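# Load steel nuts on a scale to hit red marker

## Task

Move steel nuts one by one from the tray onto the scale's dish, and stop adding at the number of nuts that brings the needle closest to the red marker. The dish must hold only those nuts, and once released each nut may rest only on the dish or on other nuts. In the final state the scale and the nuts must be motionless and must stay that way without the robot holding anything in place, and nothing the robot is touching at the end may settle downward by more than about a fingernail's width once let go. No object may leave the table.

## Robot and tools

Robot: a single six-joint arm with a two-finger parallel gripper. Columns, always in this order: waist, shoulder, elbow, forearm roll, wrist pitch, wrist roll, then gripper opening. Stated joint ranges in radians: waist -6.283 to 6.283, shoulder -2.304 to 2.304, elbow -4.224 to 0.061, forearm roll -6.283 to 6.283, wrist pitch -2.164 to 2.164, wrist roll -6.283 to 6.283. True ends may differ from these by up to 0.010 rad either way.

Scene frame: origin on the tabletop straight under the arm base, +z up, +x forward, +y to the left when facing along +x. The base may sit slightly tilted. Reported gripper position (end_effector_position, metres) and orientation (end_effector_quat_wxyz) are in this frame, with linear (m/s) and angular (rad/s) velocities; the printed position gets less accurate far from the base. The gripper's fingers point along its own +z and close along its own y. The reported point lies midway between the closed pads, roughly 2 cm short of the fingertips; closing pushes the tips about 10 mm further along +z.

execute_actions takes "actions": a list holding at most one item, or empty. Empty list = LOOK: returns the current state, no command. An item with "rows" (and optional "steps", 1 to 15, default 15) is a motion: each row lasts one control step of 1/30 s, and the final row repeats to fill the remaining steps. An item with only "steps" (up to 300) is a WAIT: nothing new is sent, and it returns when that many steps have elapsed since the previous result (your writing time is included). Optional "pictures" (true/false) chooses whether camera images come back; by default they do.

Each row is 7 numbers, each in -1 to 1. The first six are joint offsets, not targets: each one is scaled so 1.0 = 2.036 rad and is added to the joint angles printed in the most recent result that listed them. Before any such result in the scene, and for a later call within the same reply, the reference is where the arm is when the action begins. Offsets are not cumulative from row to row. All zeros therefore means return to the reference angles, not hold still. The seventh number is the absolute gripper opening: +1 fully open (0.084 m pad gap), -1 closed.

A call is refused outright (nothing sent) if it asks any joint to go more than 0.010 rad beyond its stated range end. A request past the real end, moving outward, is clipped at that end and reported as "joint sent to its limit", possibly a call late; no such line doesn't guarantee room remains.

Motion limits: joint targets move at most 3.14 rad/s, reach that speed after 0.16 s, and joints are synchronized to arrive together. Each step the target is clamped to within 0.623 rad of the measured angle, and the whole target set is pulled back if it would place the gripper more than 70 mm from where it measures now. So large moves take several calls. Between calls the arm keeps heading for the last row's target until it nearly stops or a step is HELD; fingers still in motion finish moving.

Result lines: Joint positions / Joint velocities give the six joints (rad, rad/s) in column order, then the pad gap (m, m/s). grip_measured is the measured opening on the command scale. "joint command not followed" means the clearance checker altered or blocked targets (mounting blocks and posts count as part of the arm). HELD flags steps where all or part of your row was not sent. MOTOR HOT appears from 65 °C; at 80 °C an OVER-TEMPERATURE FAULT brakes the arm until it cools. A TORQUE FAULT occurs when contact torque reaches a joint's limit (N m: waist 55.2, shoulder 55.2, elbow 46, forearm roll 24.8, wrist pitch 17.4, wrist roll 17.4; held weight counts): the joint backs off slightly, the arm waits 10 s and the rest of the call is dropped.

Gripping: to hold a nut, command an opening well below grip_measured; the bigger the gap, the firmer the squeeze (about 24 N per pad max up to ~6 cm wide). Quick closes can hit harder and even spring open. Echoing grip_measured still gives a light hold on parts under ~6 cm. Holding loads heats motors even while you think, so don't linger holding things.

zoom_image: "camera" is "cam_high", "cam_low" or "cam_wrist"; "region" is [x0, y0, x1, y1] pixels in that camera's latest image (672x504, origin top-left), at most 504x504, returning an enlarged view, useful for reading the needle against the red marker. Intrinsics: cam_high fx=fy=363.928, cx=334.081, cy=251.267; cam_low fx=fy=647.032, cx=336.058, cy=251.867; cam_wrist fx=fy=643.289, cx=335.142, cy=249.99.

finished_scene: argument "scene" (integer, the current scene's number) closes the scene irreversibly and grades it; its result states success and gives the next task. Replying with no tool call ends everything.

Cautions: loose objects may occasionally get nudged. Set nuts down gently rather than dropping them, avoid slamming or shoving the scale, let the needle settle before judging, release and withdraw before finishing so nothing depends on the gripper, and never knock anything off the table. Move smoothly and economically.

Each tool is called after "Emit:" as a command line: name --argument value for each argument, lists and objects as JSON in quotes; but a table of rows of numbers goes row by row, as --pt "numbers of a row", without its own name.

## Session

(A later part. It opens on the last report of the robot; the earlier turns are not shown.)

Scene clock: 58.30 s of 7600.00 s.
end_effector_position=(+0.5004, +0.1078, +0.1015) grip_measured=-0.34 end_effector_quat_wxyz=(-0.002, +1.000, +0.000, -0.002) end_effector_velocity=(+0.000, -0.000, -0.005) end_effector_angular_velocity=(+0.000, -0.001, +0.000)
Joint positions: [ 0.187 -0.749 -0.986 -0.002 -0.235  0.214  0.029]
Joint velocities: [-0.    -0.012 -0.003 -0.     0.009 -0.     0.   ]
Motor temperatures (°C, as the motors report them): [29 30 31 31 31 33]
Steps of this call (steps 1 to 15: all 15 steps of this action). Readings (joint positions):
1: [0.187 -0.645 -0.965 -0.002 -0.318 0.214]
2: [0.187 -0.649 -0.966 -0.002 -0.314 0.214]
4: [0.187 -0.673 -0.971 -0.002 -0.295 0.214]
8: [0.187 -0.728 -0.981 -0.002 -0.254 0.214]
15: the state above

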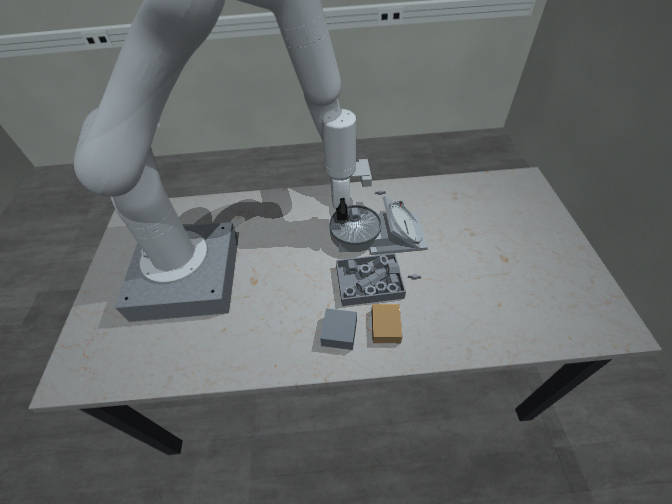

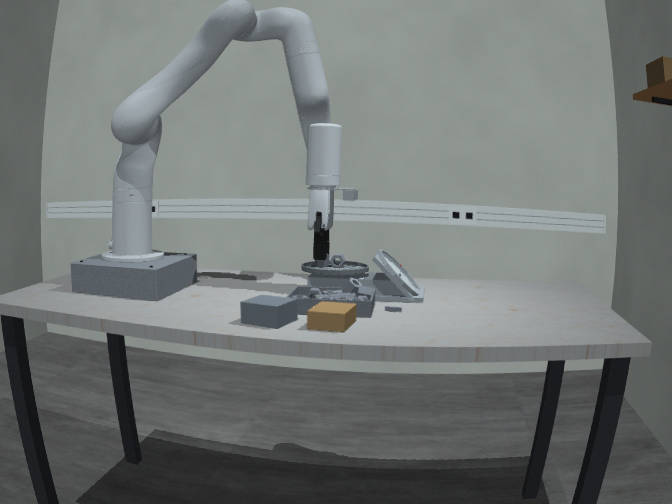

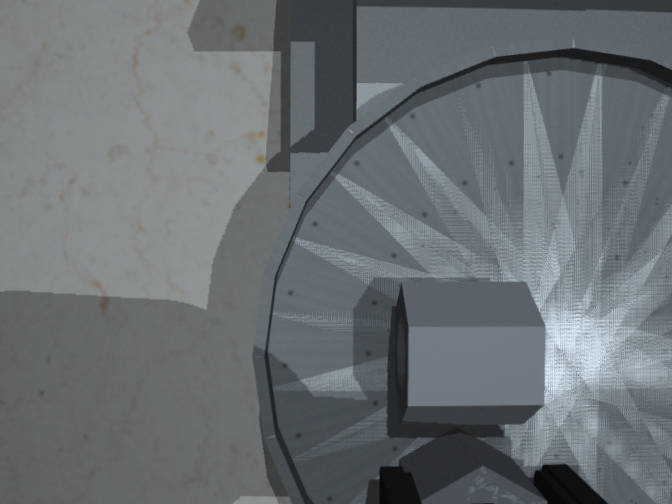

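Emit:
execute_actions --actions '[{"rows":[[0,0,0,0,0,0,-0.6],[0,0,0,0,0,0,-0.45],[0,0,0,0,0,0,-0.3],[0,0,0,0,0,0,-0.15]],"steps":8}]' --pictures false

Emit:
execute_actions --actions '[{"rows":[[0,0.052,0.0105,0,-0.0415,0,-0.15]],"steps":11}]' --pictures false

Emit:
execute_actions --actions '[{"rows":[[-0.1503,-0.006,-0.012,0,-0.007,0.62,0]]}]' --pictures false

Emit:
execute_actions --actions '[{"steps":18}]'

Scene clock: 65.57 s of 7600.00 s.
end_effector_position=(+0.5002, +0.1078, +0.1014) grip_measured=-0.16 end_effector_quat_wxyz=(-0.002, +1.000, +0.000, -0.002) end_effector_velocity=(+0.001, +0.000, +0.001) end_effector_angular_velocity=(+0.000, -0.001, -0.000)
Joint positions: [ 0.187 -0.749 -0.986 -0.002 -0.236  0.214  0.037]
Joint velocities: [ 0.     0.001 -0.001 -0.001 -0.     0.001 -0.   ]
Motor temperatures (°C, as the motors report them): [29 30 31 31 31 33]
Steps of this call (steps 1 to 15: the robot went on to your last target; steps 16 to 210: nothing new was sent; steps 211 to 218: all 8 steps of this action). Readings (joint positions):
211: [0.187 -0.750 -0.986 -0.002 -0.234 0.214]
212: [0.187 -0.750 -0.986 -0.002 -0.235 0.214]
214: [0.187 -0.749 -0.986 -0.002 -0.235 0.214]
218: the state above

Scene clock: 65.93 s of 7600.00 s.
end_effector_position=(+0.5000, +0.1074, +0.1487) grip_measured=-0.16 end_effector_quat_wxyz=(-0.001, +1.000, +0.000, -0.002) end_effector_velocity=(-0.007, -0.002, +0.008) end_effector_angular_velocity=(-0.003, +0.017, -0.003)
Joint positions: [ 0.187 -0.646 -0.965 -0.002 -0.318  0.214  0.037]
Joint velocities: [-0.     0.021  0.012  0.001 -0.027  0.001 -0.   ]
Motor temperatures (°C, as the motors report them): [29 30 31 31 31 33]
Steps of this call (steps 1 to 11: all 11 steps of this action). Readings (joint positions):
1: [0.187 -0.748 -0.986 -0.002 -0.236 0.214]
2: [0.187 -0.743 -0.984 -0.002 -0.242 0.214]
4: [0.187 -0.700 -0.974 -0.002 -0.276 0.214]
8: [0.187 -0.650 -0.967 -0.002 -0.312 0.214]
11: the state above

Scene clock: 66.43 s of 7600.00 s.
end_effector_position=(+0.5172, -0.0311, +0.1486) grip_measured=-0.01 end_effector_quat_wxyz=(+0.001, +0.824, -0.566, -0.003) end_effector_velocity=(-0.002, -0.171, -0.001) end_effector_angular_velocity=(-0.019, +0.011, -3.136)
Joint positions: [-0.085 -0.656 -0.986 -0.002 -0.331  1.146  0.044]
Joint velocities: [-0.33  -0.014 -0.026  0.002 -0.014  2.805 -0.   ]
Motor temperatures (°C, as the motors report them): [29 30 31 31 31 33]
Steps of this call (steps 1 to 15: all 15 steps of this action). Readings (joint positions):
1: [0.187 -0.645 -0.965 -0.002 -0.319 0.215]
2: [0.184 -0.645 -0.965 -0.002 -0.319 0.222]
4: [0.159 -0.646 -0.967 -0.002 -0.321 0.276]
8: [0.054 -0.650 -0.975 -0.002 -0.325 0.514]
15: the state above

Scene clock: 67.03 s of 7600.00 s.
end_effector_position=(+0.5168, -0.0487, +0.1486) grip_measured=-0.01 end_effector_quat_wxyz=(+0.001, +0.708, -0.706, -0.003) end_effector_velocity=(+0.000, -0.001, +0.000) end_effector_angular_velocity=(+0.000, -0.001, -0.005)
Joint positions: [-0.119 -0.658 -0.989 -0.002 -0.332  1.476  0.044]
Joint velocities: [-0.001  0.    -0.     0.001  0.001  0.003 -0.   ]
Motor temperatures (°C, as the motors report them): [29 30 31 31 31 33]
Steps of this call (steps 1 to 18: the robot went on to your last target). Readings (joint positions):
1: [-0.095 -0.657 -0.987 -0.002 -0.331 1.234]
2: [-0.102 -0.657 -0.988 -0.002 -0.332 1.308]
4: [-0.112 -0.658 -0.989 -0.002 -0.332 1.404]
8: [-0.117 -0.658 -0.989 -0.002 -0.332 1.463]
18: the state above

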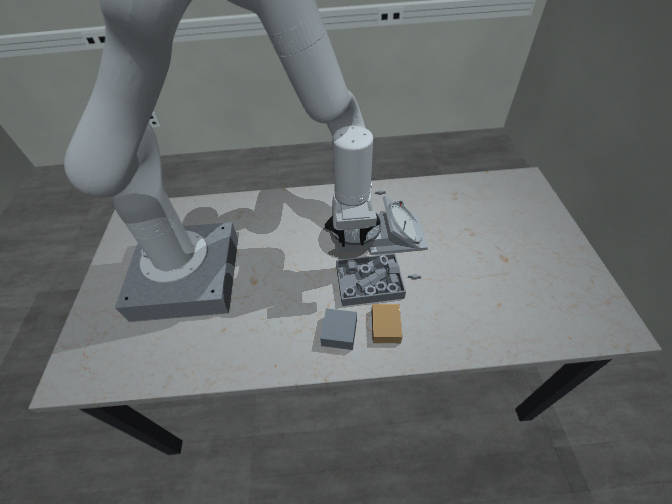

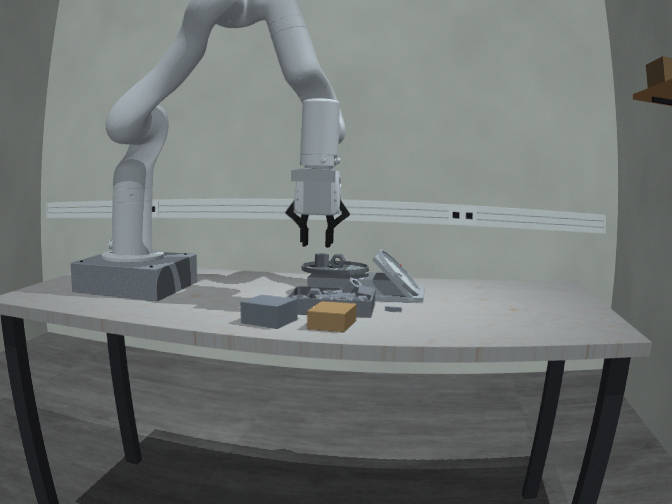

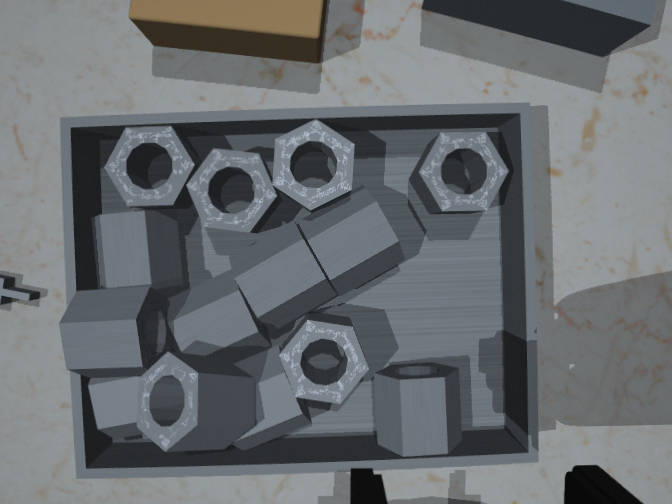

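Emit:
execute_actions --actions '[{"rows":[[0.0027,-0.0775,-0.0152,0,0.0626,0.0027,-0.05]],"steps":14}]' --pictures false

Emit:
execute_actions --actions '[{"rows":[[0,-0.006,-0.002,0,0.004,0,-0.05],[0,-0.012,-0.004,0,0.008,0,-0.05],[0,-0.018,-0.006,0,0.012,0,-0.05],[0,-0.022,-0.007,0,0.015,0,-0.05],[0,-0.026,-0.0085,0,0.0175,0,-0.05],[0,-0.03,-0.01,0,0.02,0,-0.05],[0,-0.034,-0.0115,0,0.0225,0,-0.05],[0,-0.038,-0.013,0,0.025,0,-0.05],[0,-0.043,-0.015,0,0.028,0,-0.05],[0,-0.048,-0.017,0,0.031,0,-0.05]]}]' --pictures false

Emit:
execute_actions --actions '[{"rows":[[0,-0.001,0,0,0.001,0,-0.05],[0,-0.001,0,0,0.001,0,-0.12],[0,-0.001,0,0,0.001,0,-0.18],[0,-0.001,0,0,0.001,0,-0.25],[0,-0.001,0,0,0.001,0,-0.35],[0,-0.001,0,0,0.001,0,-0.5],[0,-0.001,0,0,0.001,0,-0.65]],"steps":12}]' --pictures false

Emit:
execute_actions --actions '[{"rows":[[0,0.125,0.034,0,-0.091,0,-0.65]]}]' --pictures false

Emit:
execute_actions --actions '[{"steps":5}]'

Scene clock: 76.10 s of 7600.00 s.
end_effector_position=(+0.5158, -0.0455, +0.0758) grip_measured=-0.06 end_effector_quat_wxyz=(+0.001, +0.708, -0.706, -0.003) end_effector_velocity=(-0.000, +0.000, -0.007) end_effector_angular_velocity=(+0.000, -0.002, -0.001)
Joint positions: [-0.113 -0.813 -1.02  -0.002 -0.206  1.481  0.041]
Joint velocities: [ 0.    -0.016 -0.004  0.002  0.014 -0.     0.   ]
Motor temperatures (°C, as the motors report them): [29 30 31 31 31 33]
Steps of this call (steps 1 to 15: the robot went on to your last target; steps 16 to 258: nothing new was sent; steps 259 to 272: all 14 steps of this action). Readings (joint positions):
259: [-0.119 -0.658 -0.989 -0.002 -0.332 1.476]
260: [-0.119 -0.664 -0.991 -0.002 -0.326 1.476]
262: [-0.117 -0.712 -1.003 -0.002 -0.285 1.478]
266: [-0.114 -0.801 -1.014 -0.002 -0.220 1.480]
272: the state above

Scene clock: 76.60 s of 7600.00 s.
end_effector_position=(+0.5143, -0.0452, +0.0331) grip_measured=-0.06 end_effector_quat_wxyz=(+0.001, +0.708, -0.706, -0.004) end_effector_velocity=(+0.013, -0.001, -0.008) end_effector_angular_velocity=(-0.002, -0.027, -0.001)
Joint positions: [-0.113 -0.91  -1.052 -0.002 -0.144  1.481  0.041]
Joint velocities: [ 0.    -0.026 -0.025  0.002  0.028 -0.001  0.   ]
Motor temperatures (°C, as the motors report them): [29 30 31 31 31 33]
Steps of this call (steps 1 to 15: all 15 steps of this action). Readings (joint positions):
1: [-0.113 -0.814 -1.020 -0.002 -0.205 1.481]
2: [-0.113 -0.817 -1.022 -0.002 -0.203 1.481]
4: [-0.113 -0.832 -1.027 -0.002 -0.193 1.481]
8: [-0.113 -0.867 -1.038 -0.002 -0.171 1.481]
15: the state above

Scene clock: 77.00 s of 7600.00 s.
end_effector_position=(+0.5142, -0.0451, +0.0323) grip_measured=-0.25 end_effector_quat_wxyz=(+0.001, +0.708, -0.706, -0.003) end_effector_velocity=(-0.000, -0.000, -0.000) end_effector_angular_velocity=(-0.000, +0.001, -0.000)
Joint positions: [-0.113 -0.912 -1.053 -0.002 -0.142  1.481  0.033]
Joint velocities: [-0.    -0.001 -0.    -0.001 -0.001  0.001  0.   ]
Motor temperatures (°C, as the motors report them): [29 30 31 31 31 33]
Steps of this call (steps 1 to 12: all 12 steps of this action). Readings (joint positions):
1: [-0.113 -0.910 -1.053 -0.002 -0.143 1.481]
2: [-0.113 -0.911 -1.053 -0.002 -0.142 1.481]
4: [-0.113 -0.911 -1.053 -0.002 -0.142 1.481]
8: [-0.113 -0.911 -1.053 -0.002 -0.142 1.481]
12: the state above

Scene clock: 77.50 s of 7600.00 s.
end_effector_position=(+0.5146, -0.0456, +0.1454) grip_measured=-0.25 end_effector_quat_wxyz=(+0.002, +0.708, -0.706, -0.004) end_effector_velocity=(-0.004, -0.000, +0.013) end_effector_angular_velocity=(+0.000, +0.007, +0.001)
Joint positions: [-0.113 -0.661 -0.984 -0.002 -0.325  1.481  0.033]
Joint velocities: [-0.001  0.031  0.012 -0.001 -0.027 -0.001 -0.   ]
Motor temperatures (°C, as the motors report them): [29 30 31 31 31 33]
Steps of this call (steps 1 to 15: all 15 steps of this action). Readings (joint positions):
1: [-0.113 -0.911 -1.052 -0.002 -0.142 1.481]
2: [-0.113 -0.906 -1.050 -0.002 -0.147 1.481]
4: [-0.113 -0.858 -1.034 -0.002 -0.185 1.481]
8: [-0.113 -0.718 -1.001 -0.002 -0.281 1.481]
15: the state above

Scene clock: 77.67 s of 7600.00 s.
end_effector_position=(+0.5147, -0.0456, +0.1468) grip_measured=-0.25 end_effector_quat_wxyz=(+0.002, +0.708, -0.706, -0.004) end_effector_velocity=(+0.002, +0.000, +0.005) end_effector_angular_velocity=(+0.000, -0.005, -0.001)
Joint positions: [-0.113 -0.658 -0.983 -0.002 -0.327  1.481  0.033]
Joint velocities: [ 0.     0.009 -0.001  0.002 -0.005 -0.    -0.   ]
Motor temperatures (°C, as the motors report them): [29 30 31 31 31 33]
Steps of this call (steps 1 to 5: the robot went on to your last target). Readings (joint positions):
1: [-0.113 -0.660 -0.983 -0.002 -0.326 1.481]
2: [-0.113 -0.660 -0.983 -0.002 -0.326 1.481]
4: [-0.113 -0.659 -0.983 -0.002 -0.327 1.481]
5: the state above

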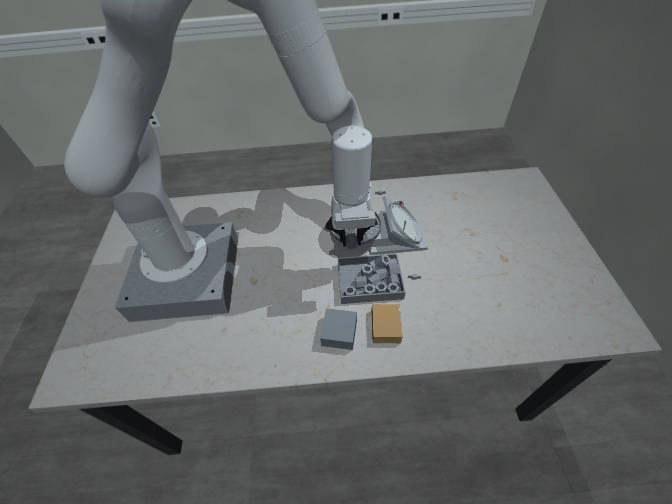

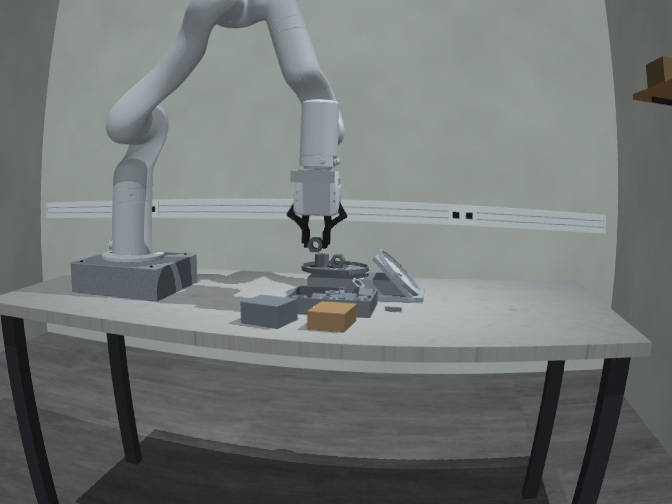

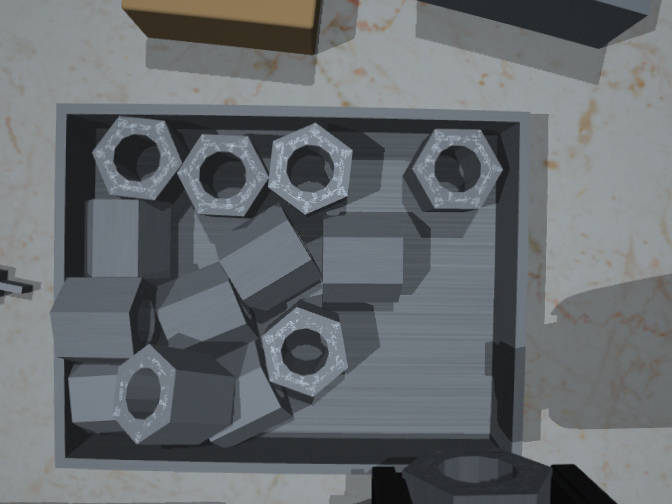

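Emit:
execute_actions --actions '[{"rows":[[0.0887,-0.0206,-0.0403,0,-0.0187,-0.682,-0.65]]}]' --pictures false

Emit:
execute_actions --actions '[{"steps":18}]' --pictures false

Emit:
execute_actions --actions '[{"rows":[[0,-0.012,-0.002,0,0.01,0,-0.65],[0,-0.024,-0.005,0,0.019,0,-0.65],[0,-0.036,-0.007,0,0.029,0,-0.65],[0,-0.044,-0.009,0,0.035,0,-0.65],[0,-0.049,-0.01,0,0.039,0,-0.65],[0,-0.052,-0.011,0,0.041,0,-0.65],[0,-0.055,-0.012,0,0.043,0,-0.65],[0,-0.0575,-0.0125,0,0.045,0,-0.65]]}]'

Emit:
zoom_image --camera "cam_low" --region '[290, 220, 430, 310]'

Scene clock: 83.77 s of 7600.00 s.
end_effector_position=(+0.5406, +0.0441, +0.1480) grip_measured=-0.25 end_effector_quat_wxyz=(-0.001, +0.986, -0.166, -0.003) end_effector_velocity=(+0.011, +0.059, +0.000) end_effector_angular_velocity=(+0.016, -0.005, +2.926)
Joint positions: [ 0.057 -0.698 -1.06  -0.002 -0.362  0.418  0.033]
Joint velocities: [ 0.106 -0.027 -0.05   0.001 -0.026 -2.821 -0.   ]
Motor temperatures (°C, as the motors report them): [29 30 31 31 31 33]
Steps of this call (steps 1 to 15: the robot went on to your last target; steps 16 to 168: nothing new was sent; steps 169 to 183: all 15 steps of this action). Readings (joint positions):
169: [-0.113 -0.657 -0.983 -0.002 -0.327 1.480]
170: [-0.111 -0.658 -0.984 -0.002 -0.328 1.473]
172: [-0.096 -0.661 -0.991 -0.002 -0.331 1.419]
176: [-0.019 -0.680 -1.026 -0.002 -0.346 1.120]
183: the state above

Scene clock: 84.37 s of 7600.00 s.
end_effector_position=(+0.5416, +0.0500, +0.1481) grip_measured=-0.25 end_effector_quat_wxyz=(-0.001, +1.000, +0.001, -0.003) end_effector_velocity=(+0.000, +0.001, -0.000) end_effector_angular_velocity=(+0.001, -0.001, +0.001)
Joint positions: [ 0.067 -0.7   -1.065 -0.002 -0.365  0.093  0.033]
Joint velocities: [ 0.001 -0.     0.     0.002  0.001 -0.002 -0.   ]
Motor temperatures (°C, as the motors report them): [29 30 31 31 31 33]
Steps of this call (steps 1 to 18: the robot went on to your last target). Readings (joint positions):
1: [0.060 -0.698 -1.062 -0.002 -0.363 0.330]
2: [0.062 -0.699 -1.063 -0.002 -0.364 0.256]
4: [0.065 -0.700 -1.064 -0.002 -0.364 0.162]
8: [0.067 -0.700 -1.065 -0.002 -0.365 0.106]
18: the state above

Scene clock: 84.87 s of 7600.00 s.
end_effector_position=(+0.5420, +0.0503, +0.0923) grip_measured=-0.25 end_effector_quat_wxyz=(-0.001, +1.000, +0.001, -0.002) end_effector_velocity=(+0.002, +0.000, -0.005) end_effector_angular_velocity=(+0.001, -0.005, -0.002)
Joint positions: [ 0.067 -0.816 -1.091 -0.002 -0.274  0.093  0.033]
Joint velocities: [ 0.    -0.012 -0.004  0.001  0.012  0.001  0.   ]
Motor temperatures (°C, as the motors report them): [29 30 31 31 31 33]
Steps of this call (steps 1 to 15: all 15 steps of this action). Readings (joint positions):
1: [0.067 -0.701 -1.065 -0.002 -0.364 0.093]
2: [0.067 -0.705 -1.067 -0.002 -0.359 0.093]
4: [0.067 -0.733 -1.073 -0.002 -0.337 0.093]
8: [0.067 -0.795 -1.084 -0.002 -0.292 0.093]
15: the state above

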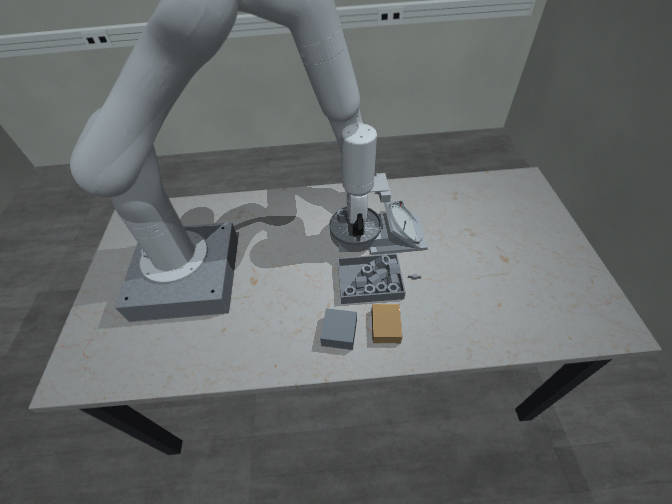

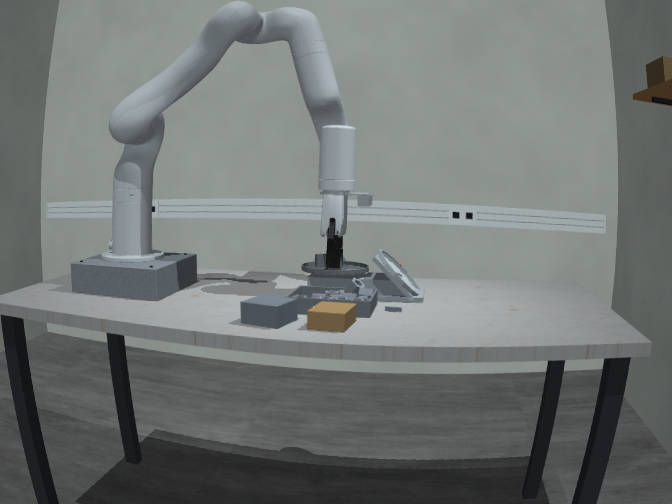

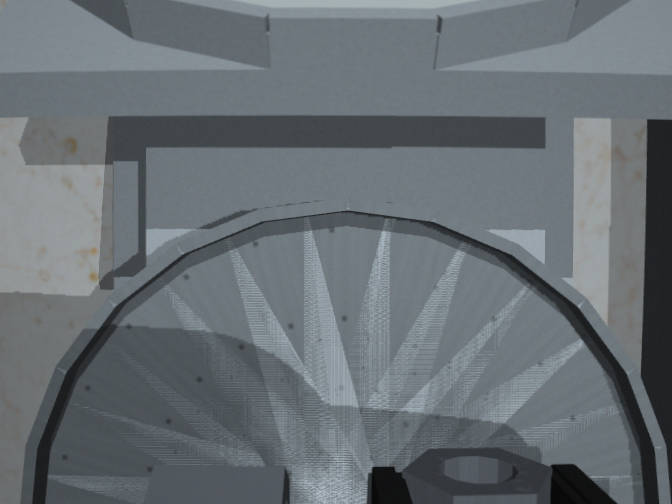

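Region (290, 220, 430, 310) of cam_low's 672x504 image, scaled by 3.600, with more detail than that image has; it fills the top 324 rows of this view, and the rest is white.

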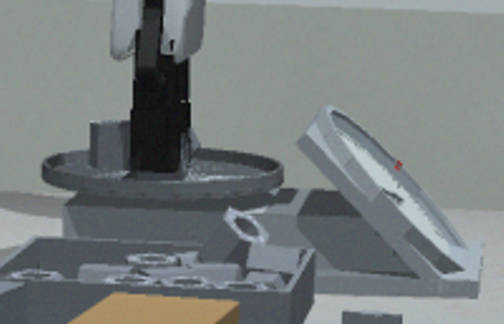

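Emit:
execute_actions --actions '[{"rows":[[0,-0.001,0,0,0.001,0,-0.55],[0,-0.001,0,0,0.001,0,-0.45],[0,-0.001,0,0,0.001,0,-0.3],[0,-0.001,0,0,0.001,0,-0.2],[0,-0.001,0,0,0.001,0,-0.05]],"steps":9}]' --pictures false

Emit:
execute_actions --actions '[{"rows":[[0,0.0585,0.0125,0,-0.046,0,-0.05]],"steps":11}]' --pictures false

Emit:
execute_actions --actions '[{"rows":[[-0.1418,0.0025,0.005,0,0.002,-0.1424,-0.05]]}]' --pictures false

Emit:
execute_actions --actions '[{"steps":8}]'

Scene clock: 89.57 s of 7600.00 s.
end_effector_position=(+0.5418, +0.0503, +0.0912) grip_measured=-0.06 end_effector_quat_wxyz=(-0.001, +1.000, +0.001, -0.002) end_effector_velocity=(-0.000, -0.000, -0.000) end_effector_angular_velocity=(-0.000, -0.000, +0.000)
Joint positions: [ 0.067 -0.818 -1.091 -0.002 -0.272  0.093  0.041]
Joint velocities: [-0.    -0.001  0.    -0.001  0.001  0.001 -0.   ]
Motor temperatures (°C, as the motors report them): [29 30 31 31 31 33]
Steps of this call (steps 1 to 15: the robot went on to your last target; steps 16 to 132: nothing new was sent; steps 133 to 141: all 9 steps of this action). Readings (joint positions):
133: [0.067 -0.817 -1.091 -0.002 -0.273 0.093]
134: [0.067 -0.817 -1.091 -0.002 -0.273 0.093]
136: [0.067 -0.818 -1.091 -0.002 -0.272 0.093]
140: [0.067 -0.818 -1.091 -0.002 -0.272 0.093]
141: the state above

Scene clock: 89.93 s of 7600.00 s.
end_effector_position=(+0.5419, +0.0500, +0.1475) grip_measured=-0.06 end_effector_quat_wxyz=(-0.001, +1.000, +0.001, -0.002) end_effector_velocity=(-0.010, -0.001, +0.009) end_effector_angular_velocity=(-0.002, +0.023, +0.001)
Joint positions: [ 0.067 -0.702 -1.066 -0.002 -0.363  0.093  0.041]
Joint velocities: [-0.     0.024  0.016 -0.    -0.031 -0.001  0.   ]
Motor temperatures (°C, as the motors report them): [29 30 31 31 31 33]
Steps of this call (steps 1 to 11: all 11 steps of this action). Readings (joint positions):
1: [0.067 -0.817 -1.090 -0.002 -0.273 0.093]
2: [0.067 -0.812 -1.088 -0.002 -0.278 0.093]
4: [0.067 -0.767 -1.077 -0.002 -0.314 0.093]
8: [0.067 -0.707 -1.069 -0.002 -0.357 0.093]
11: the state above

Scene clock: 90.43 s of 7600.00 s.
end_effector_position=(+0.5310, -0.1021, +0.1468) grip_measured=-0.06 end_effector_quat_wxyz=(-0.001, +1.000, +0.001, -0.003) end_effector_velocity=(-0.007, -0.032, -0.000) end_effector_angular_velocity=(-0.000, -0.002, +0.022)
Joint positions: [-0.215 -0.697 -1.056 -0.002 -0.359 -0.19   0.041]
Joint velocities: [-0.061  0.001  0.002 -0.     0.003 -0.083 -0.   ]
Motor temperatures (°C, as the motors report them): [29 30 31 31 31 33]
Steps of this call (steps 1 to 15: all 15 steps of this action). Readings (joint positions):
1: [0.067 -0.701 -1.065 -0.002 -0.364 0.092]
2: [0.061 -0.700 -1.065 -0.002 -0.364 0.085]
4: [0.015 -0.700 -1.063 -0.002 -0.363 0.037]
8: [-0.108 -0.698 -1.059 -0.002 -0.361 -0.083]
15: the state above

Scene clock: 90.70 s of 7600.00 s.
end_effector_position=(+0.5304, -0.1051, +0.1468) grip_measured=-0.06 end_effector_quat_wxyz=(-0.001, +1.000, +0.002, -0.003) end_effector_velocity=(-0.000, -0.003, +0.000) end_effector_angular_velocity=(-0.000, -0.000, -0.002)
Joint positions: [-0.22  -0.697 -1.056 -0.002 -0.359 -0.196  0.041]
Joint velocities: [-0.006  0.    -0.    -0.    -0.    -0.004 -0.   ]
Motor temperatures (°C, as the motors report them): [29 30 31 31 31 33]
Steps of this call (steps 1 to 8: the robot went on to your last target). Readings (joint positions):
1: [-0.216 -0.697 -1.056 -0.002 -0.359 -0.192]
2: [-0.218 -0.697 -1.056 -0.002 -0.359 -0.194]
4: [-0.219 -0.697 -1.056 -0.002 -0.359 -0.195]
8: the state above

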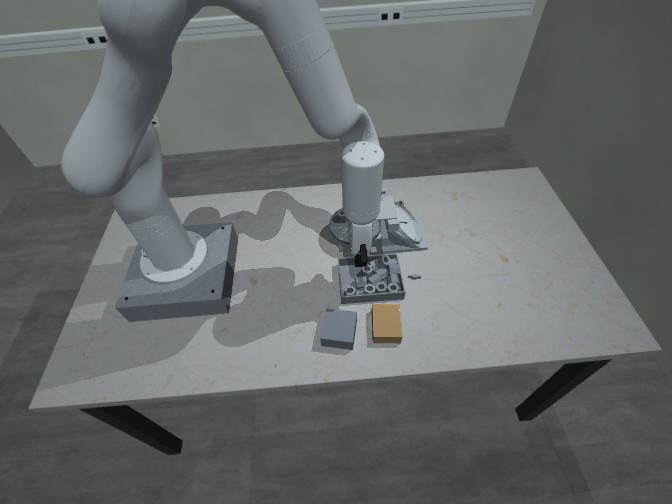

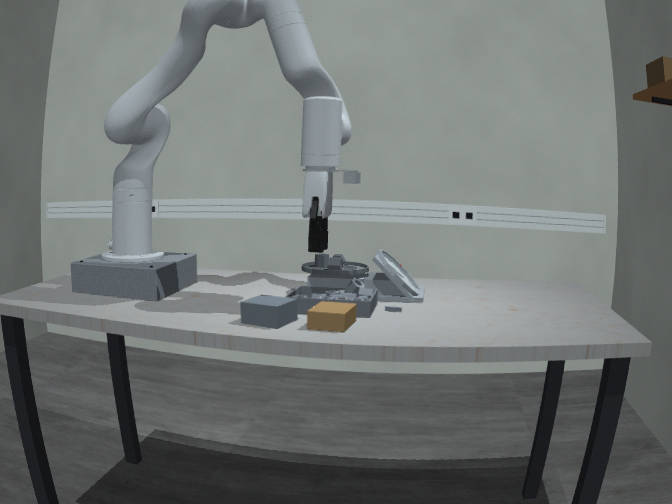

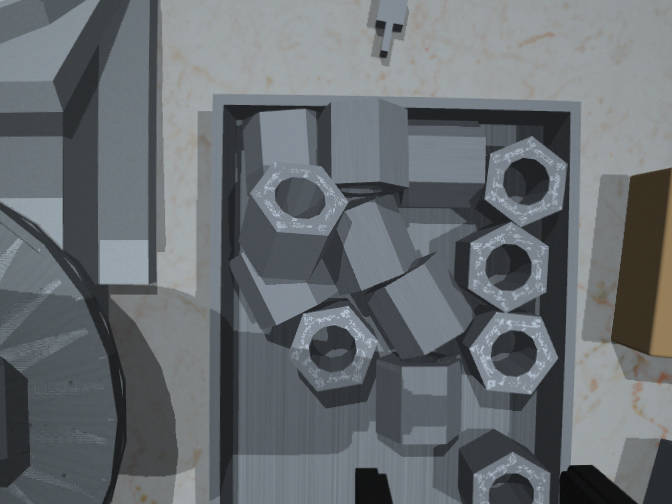

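Emit:
execute_actions --actions '[{"rows":[[-0.0017,-0.0743,-0.018,0,0.0563,-0.001,-0.07]],"steps":14}]' --pictures false

Emit:
execute_actions --actions '[{"rows":[[0,-0.006,-0.002,0,0.004,0,-0.07],[0,-0.012,-0.004,0,0.008,0,-0.07],[0,-0.018,-0.006,0,0.012,0,-0.07],[0,-0.022,-0.0075,0,0.0145,0,-0.07],[0,-0.025,-0.0085,0,0.0165,0,-0.07],[0,-0.028,-0.0095,0,0.0185,0,-0.07],[0,-0.031,-0.011,0,0.02,0,-0.07],[0,-0.035,-0.0125,0,0.0225,0,-0.07],[0,-0.039,-0.014,0,0.025,0,-0.07],[0,-0.043,-0.0155,0,0.0275,0,-0.07],[0,-0.046,-0.0168,0,0.0292,0,-0.07]]}]' --pictures false

Emit:
execute_actions --actions '[{"rows":[[0,-0.0015,-0.001,0,0.001,0,-0.07],[0,-0.0015,-0.001,0,0.001,0,-0.12],[0,-0.0015,-0.001,0,0.001,0,-0.18],[0,-0.0015,-0.001,0,0.001,0,-0.25],[0,-0.0015,-0.001,0,0.001,0,-0.35],[0,-0.0015,-0.001,0,0.001,0,-0.5],[0,-0.0015,-0.001,0,0.001,0,-0.65]],"steps":12}]' --pictures false

Emit:
execute_actions --actions '[{"rows":[[0,0.122,0.034,0,-0.088,0,-0.65]]}]' --pictures false

Emit:
execute_actions --actions '[{"steps":5}]'

Scene clock: 98.43 s of 7600.00 s.
end_effector_position=(+0.5309, -0.1068, +0.0759) grip_measured=-0.08 end_effector_quat_wxyz=(-0.001, +1.000, +0.001, -0.002) end_effector_velocity=(+0.000, -0.000, -0.007) end_effector_angular_velocity=(-0.000, -0.002, +0.000)
Joint positions: [-0.224 -0.846 -1.092 -0.002 -0.246 -0.198  0.04 ]
Joint velocities: [-0.    -0.015 -0.004 -0.     0.012 -0.     0.   ]
Motor temperatures (°C, as the motors report them): [29 30 31 31 31 33]
Steps of this call (steps 1 to 15: the robot went on to your last target; steps 16 to 218: nothing new was sent; steps 219 to 232: all 14 steps of this action). Readings (joint positions):
219: [-0.221 -0.697 -1.056 -0.002 -0.359 -0.197]
220: [-0.221 -0.703 -1.058 -0.002 -0.353 -0.197]
222: [-0.222 -0.750 -1.072 -0.002 -0.315 -0.197]
226: [-0.224 -0.835 -1.086 -0.002 -0.258 -0.198]
232: the state above

Scene clock: 98.93 s of 7600.00 s.
end_effector_position=(+0.5302, -0.1066, +0.0340) grip_measured=-0.08 end_effector_quat_wxyz=(-0.001, +1.000, +0.001, -0.003) end_effector_velocity=(+0.007, -0.001, -0.014) end_effector_angular_velocity=(-0.003, -0.017, +0.001)
Joint positions: [-0.224 -0.937 -1.124 -0.002 -0.187 -0.198  0.04 ]
Joint velocities: [ 0.    -0.037 -0.024  0.     0.03  -0.001 -0.   ]
Motor temperatures (°C, as the motors report them): [29 30 31 31 31 33]
Steps of this call (steps 1 to 15: all 15 steps of this action). Readings (joint positions):
1: [-0.224 -0.846 -1.092 -0.002 -0.245 -0.198]
2: [-0.224 -0.849 -1.094 -0.002 -0.242 -0.198]
4: [-0.224 -0.864 -1.099 -0.002 -0.232 -0.198]
8: [-0.224 -0.897 -1.109 -0.002 -0.213 -0.198]
15: the state above

Scene clock: 99.33 s of 7600.00 s.
end_effector_position=(+0.5309, -0.1068, +0.0331) grip_measured=-0.25 end_effector_quat_wxyz=(-0.001, +1.000, +0.001, -0.002) end_effector_velocity=(-0.000, +0.000, -0.000) end_effector_angular_velocity=(-0.000, +0.001, +0.001)
Joint positions: [-0.224 -0.94  -1.127 -0.002 -0.185 -0.198  0.033]
Joint velocities: [ 0.001 -0.001 -0.    -0.002 -0.     0.002  0.   ]
Motor temperatures (°C, as the motors report them): [29 30 31 31 31 33]
Steps of this call (steps 1 to 12: all 12 steps of this action). Readings (joint positions):
1: [-0.224 -0.938 -1.125 -0.002 -0.186 -0.198]
2: [-0.224 -0.939 -1.126 -0.002 -0.185 -0.198]
4: [-0.224 -0.940 -1.126 -0.002 -0.184 -0.198]
8: [-0.224 -0.940 -1.126 -0.002 -0.185 -0.198]
12: the state above

Scene clock: 99.83 s of 7600.00 s.
end_effector_position=(+0.5309, -0.1071, +0.1479) grip_measured=-0.26 end_effector_quat_wxyz=(-0.001, +1.000, +0.001, -0.003) end_effector_velocity=(-0.005, +0.001, +0.013) end_effector_angular_velocity=(+0.002, +0.010, -0.001)
Joint positions: [-0.224 -0.696 -1.058 -0.002 -0.362 -0.198  0.033]
Joint velocities: [-0.     0.03   0.013  0.    -0.027  0.    -0.   ]
Motor temperatures (°C, as the motors report them): [29 30 31 31 31 33]
Steps of this call (steps 1 to 15: all 15 steps of this action). Readings (joint positions):
1: [-0.224 -0.939 -1.126 -0.002 -0.185 -0.198]
2: [-0.224 -0.934 -1.124 -0.002 -0.190 -0.198]
4: [-0.224 -0.887 -1.108 -0.002 -0.226 -0.198]
8: [-0.224 -0.751 -1.075 -0.002 -0.319 -0.198]
15: the state above

Scene clock: 100.00 s of 7600.00 s.
end_effector_position=(+0.5310, -0.1072, +0.1493) grip_measured=-0.26 end_effector_quat_wxyz=(-0.001, +1.000, +0.001, -0.003) end_effector_velocity=(+0.002, -0.000, +0.005) end_effector_angular_velocity=(-0.001, -0.005, -0.001)
Joint positions: [-0.224 -0.693 -1.057 -0.002 -0.364 -0.198  0.033]
Joint velocities: [-0.     0.008 -0.001  0.001 -0.004 -0.    -0.   ]
Motor temperatures (°C, as the motors report them): [29 30 31 31 31 33]
Steps of this call (steps 1 to 5: the robot went on to your last target). Readings (joint positions):
1: [-0.224 -0.695 -1.057 -0.002 -0.363 -0.198]
2: [-0.224 -0.694 -1.057 -0.002 -0.363 -0.198]
4: [-0.224 -0.693 -1.057 -0.002 -0.364 -0.198]
5: the state above

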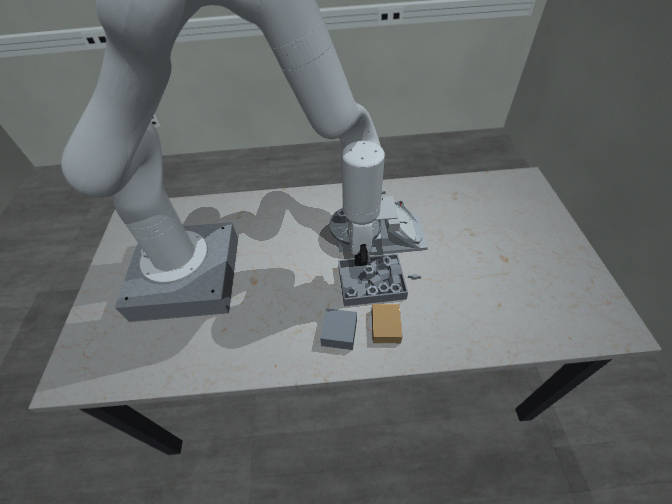

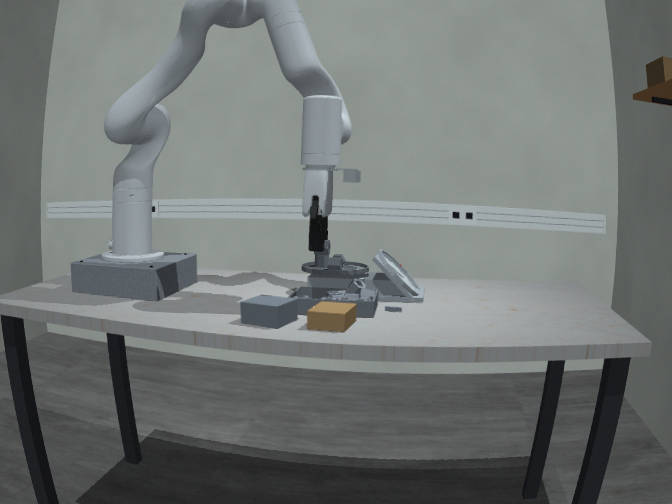

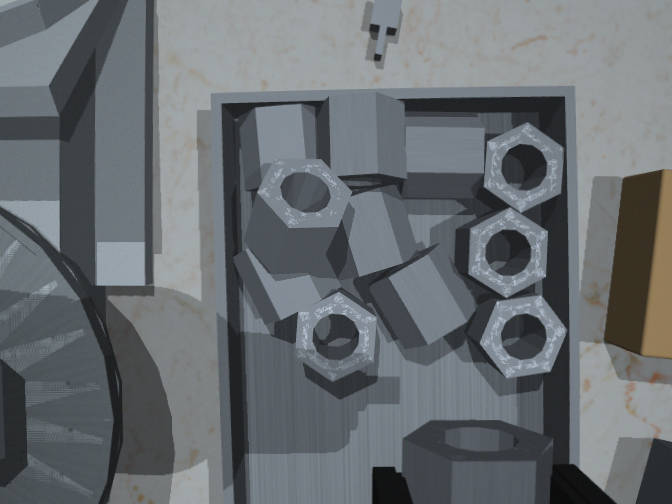

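Emit:
execute_actions --actions '[{"rows":[[0.1821,-0.0386,-0.0722,0,-0.0335,0.181,-0.7]]}]' --pictures false

Emit:
execute_actions --actions '[{"steps":13}]'

Emit:
zoom_image --camera "cam_low" --region '[290, 200, 430, 290]'

Emit:
execute_actions --actions '[{"rows":[[0,-0.012,-0.002,0,0.01,0,-0.7],[0,-0.024,-0.005,0,0.019,0,-0.7],[0,-0.036,-0.008,0,0.028,0,-0.7],[0,-0.042,-0.009,0,0.033,0,-0.7],[0,-0.046,-0.01,0,0.036,0,-0.7],[0,-0.049,-0.011,0,0.038,0,-0.7],[0,-0.052,-0.012,0,0.04,0,-0.7]]}]'

Emit:
zoom_image --camera "cam_low" --region '[290, 200, 430, 290]'

Scene clock: 106.80 s of 7600.00 s.
end_effector_position=(+0.5781, +0.0865, +0.1500) grip_measured=-0.26 end_effector_quat_wxyz=(-0.001, +1.000, +0.003, -0.002) end_effector_velocity=(+0.007, +0.199, -0.000) end_effector_angular_velocity=(-0.001, +0.008, +0.002)
Joint positions: [ 0.124 -0.766 -1.195 -0.002 -0.427  0.145  0.033]
Joint velocities: [ 0.335 -0.07  -0.128 -0.001 -0.066  0.333  0.   ]
Motor temperatures (°C, as the motors report them): [29 30 31 31 31 33]
Steps of this call (steps 1 to 15: the robot went on to your last target; steps 16 to 189: nothing new was sent; steps 190 to 204: all 15 steps of this action). Readings (joint positions):
190: [-0.224 -0.692 -1.058 -0.002 -0.364 -0.198]
191: [-0.218 -0.693 -1.060 -0.002 -0.366 -0.190]
193: [-0.172 -0.703 -1.079 -0.002 -0.374 -0.143]
197: [-0.054 -0.728 -1.125 -0.002 -0.395 -0.029]
204: the state above

Scene clock: 107.23 s of 7600.00 s.
end_effector_position=(+0.5787, +0.0997, +0.1500) grip_measured=-0.26 end_effector_quat_wxyz=(-0.001, +1.000, +0.002, -0.002) end_effector_velocity=(+0.000, +0.002, +0.000) end_effector_angular_velocity=(+0.000, -0.002, +0.002)
Joint positions: [ 0.146 -0.771 -1.204 -0.002 -0.432  0.17   0.033]
Joint velocities: [ 0.004 -0.001 -0.002  0.     0.001  0.002 -0.   ]
Motor temperatures (°C, as the motors report them): [29 30 31 31 31 33]
Steps of this call (steps 1 to 13: the robot went on to your last target). Readings (joint positions):
1: [0.132 -0.768 -1.198 -0.002 -0.429 0.153]
2: [0.137 -0.769 -1.200 -0.002 -0.430 0.159]
4: [0.142 -0.770 -1.202 -0.002 -0.431 0.165]
8: [0.145 -0.771 -1.204 -0.002 -0.432 0.169]
13: the state above

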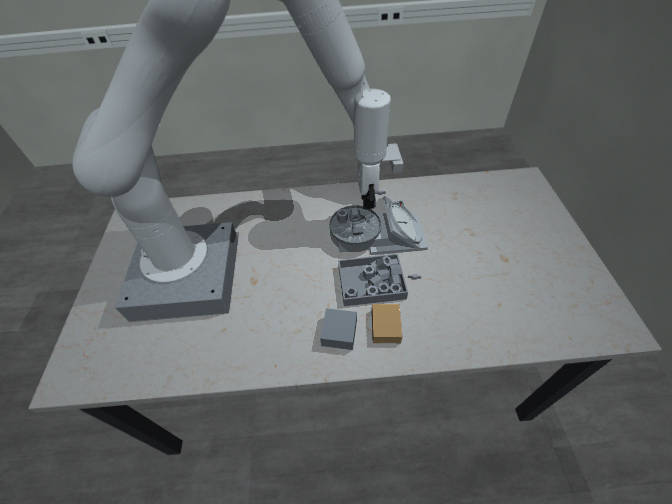

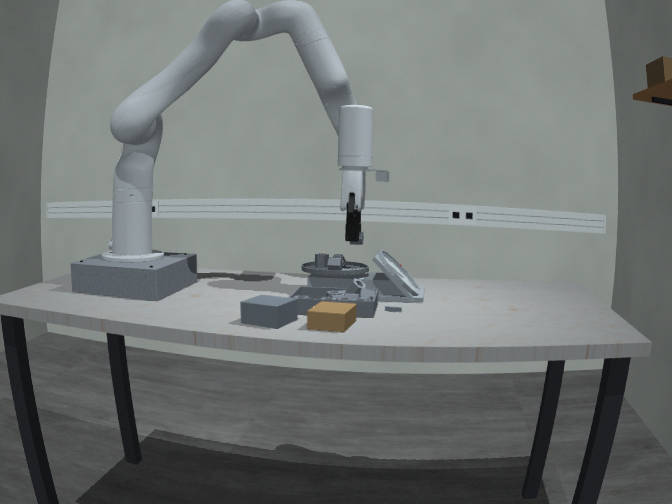

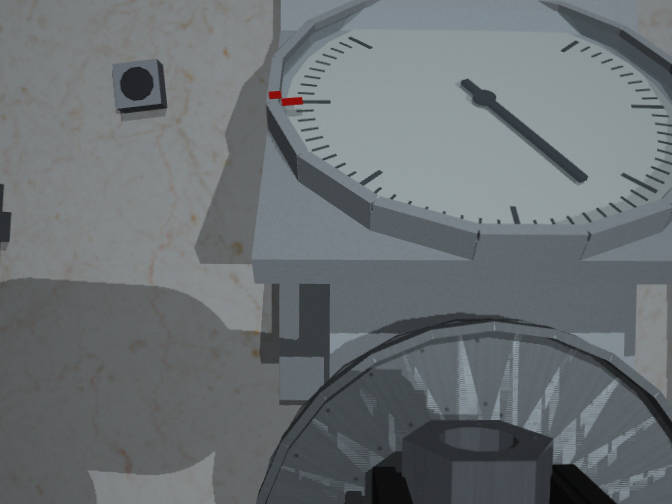

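Region (290, 200, 430, 290) of cam_low's 672x504 image, scaled by 3.600, with more detail than that image has; it fills the top 324 rows of this view, and the rest is white.

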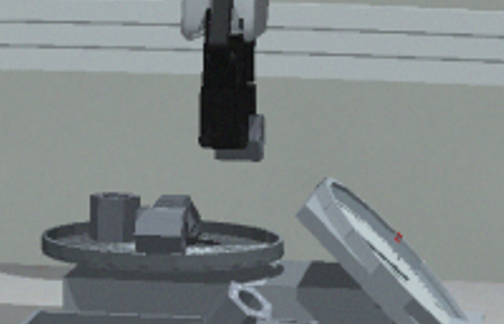

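Scene clock: 107.73 s of 7600.00 s.
end_effector_position=(+0.5793, +0.1001, +0.0960) grip_measured=-0.26 end_effector_quat_wxyz=(-0.001, +1.000, +0.002, -0.002) end_effector_velocity=(+0.000, -0.000, -0.005) end_effector_angular_velocity=(-0.000, -0.000, -0.002)
Joint positions: [ 0.146 -0.876 -1.228 -0.002 -0.351  0.17   0.033]
Joint velocities: [-0.001 -0.01  -0.003 -0.     0.007  0.002  0.   ]
Motor temperatures (°C, as the motors report them): [29 30 31 31 31 33]
Steps of this call (steps 1 to 15: all 15 steps of this action). Readings (joint positions):
1: [0.146 -0.772 -1.204 -0.002 -0.431 0.170]
2: [0.146 -0.776 -1.206 -0.002 -0.427 0.170]
4: [0.146 -0.804 -1.213 -0.002 -0.404 0.170]
8: [0.146 -0.861 -1.222 -0.002 -0.364 0.170]
15: the state above

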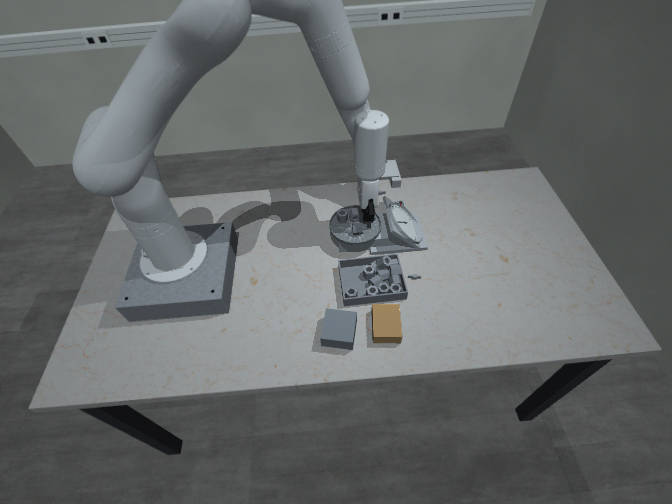

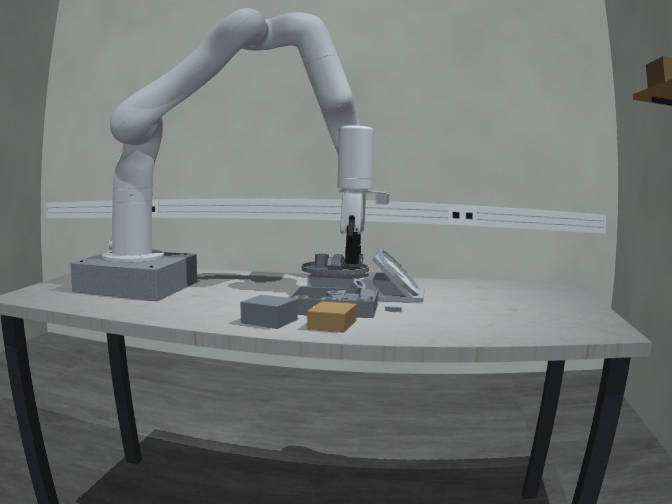

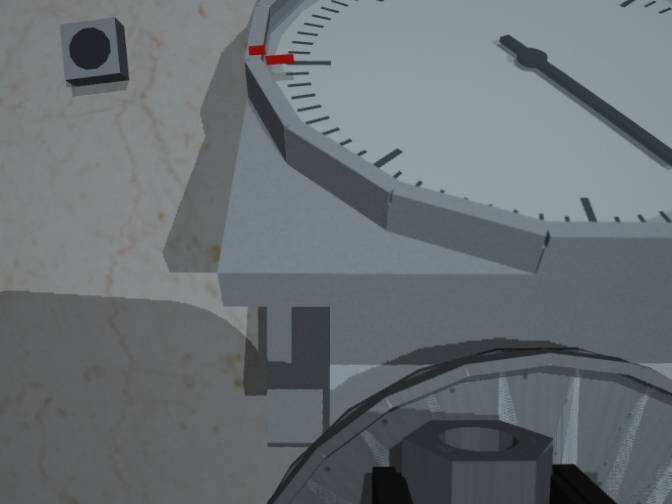

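Region (290, 200, 430, 290) of cam_low's 672x504 image, scaled by 3.600, with more detail than that image has; it fills the top 324 rows of this view, and the rest is white.

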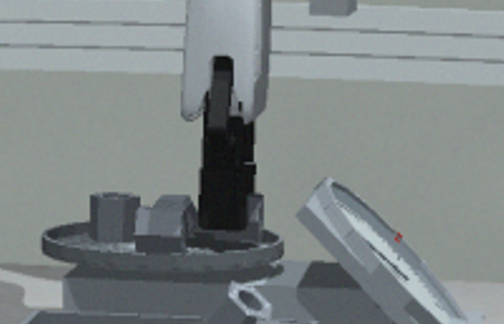

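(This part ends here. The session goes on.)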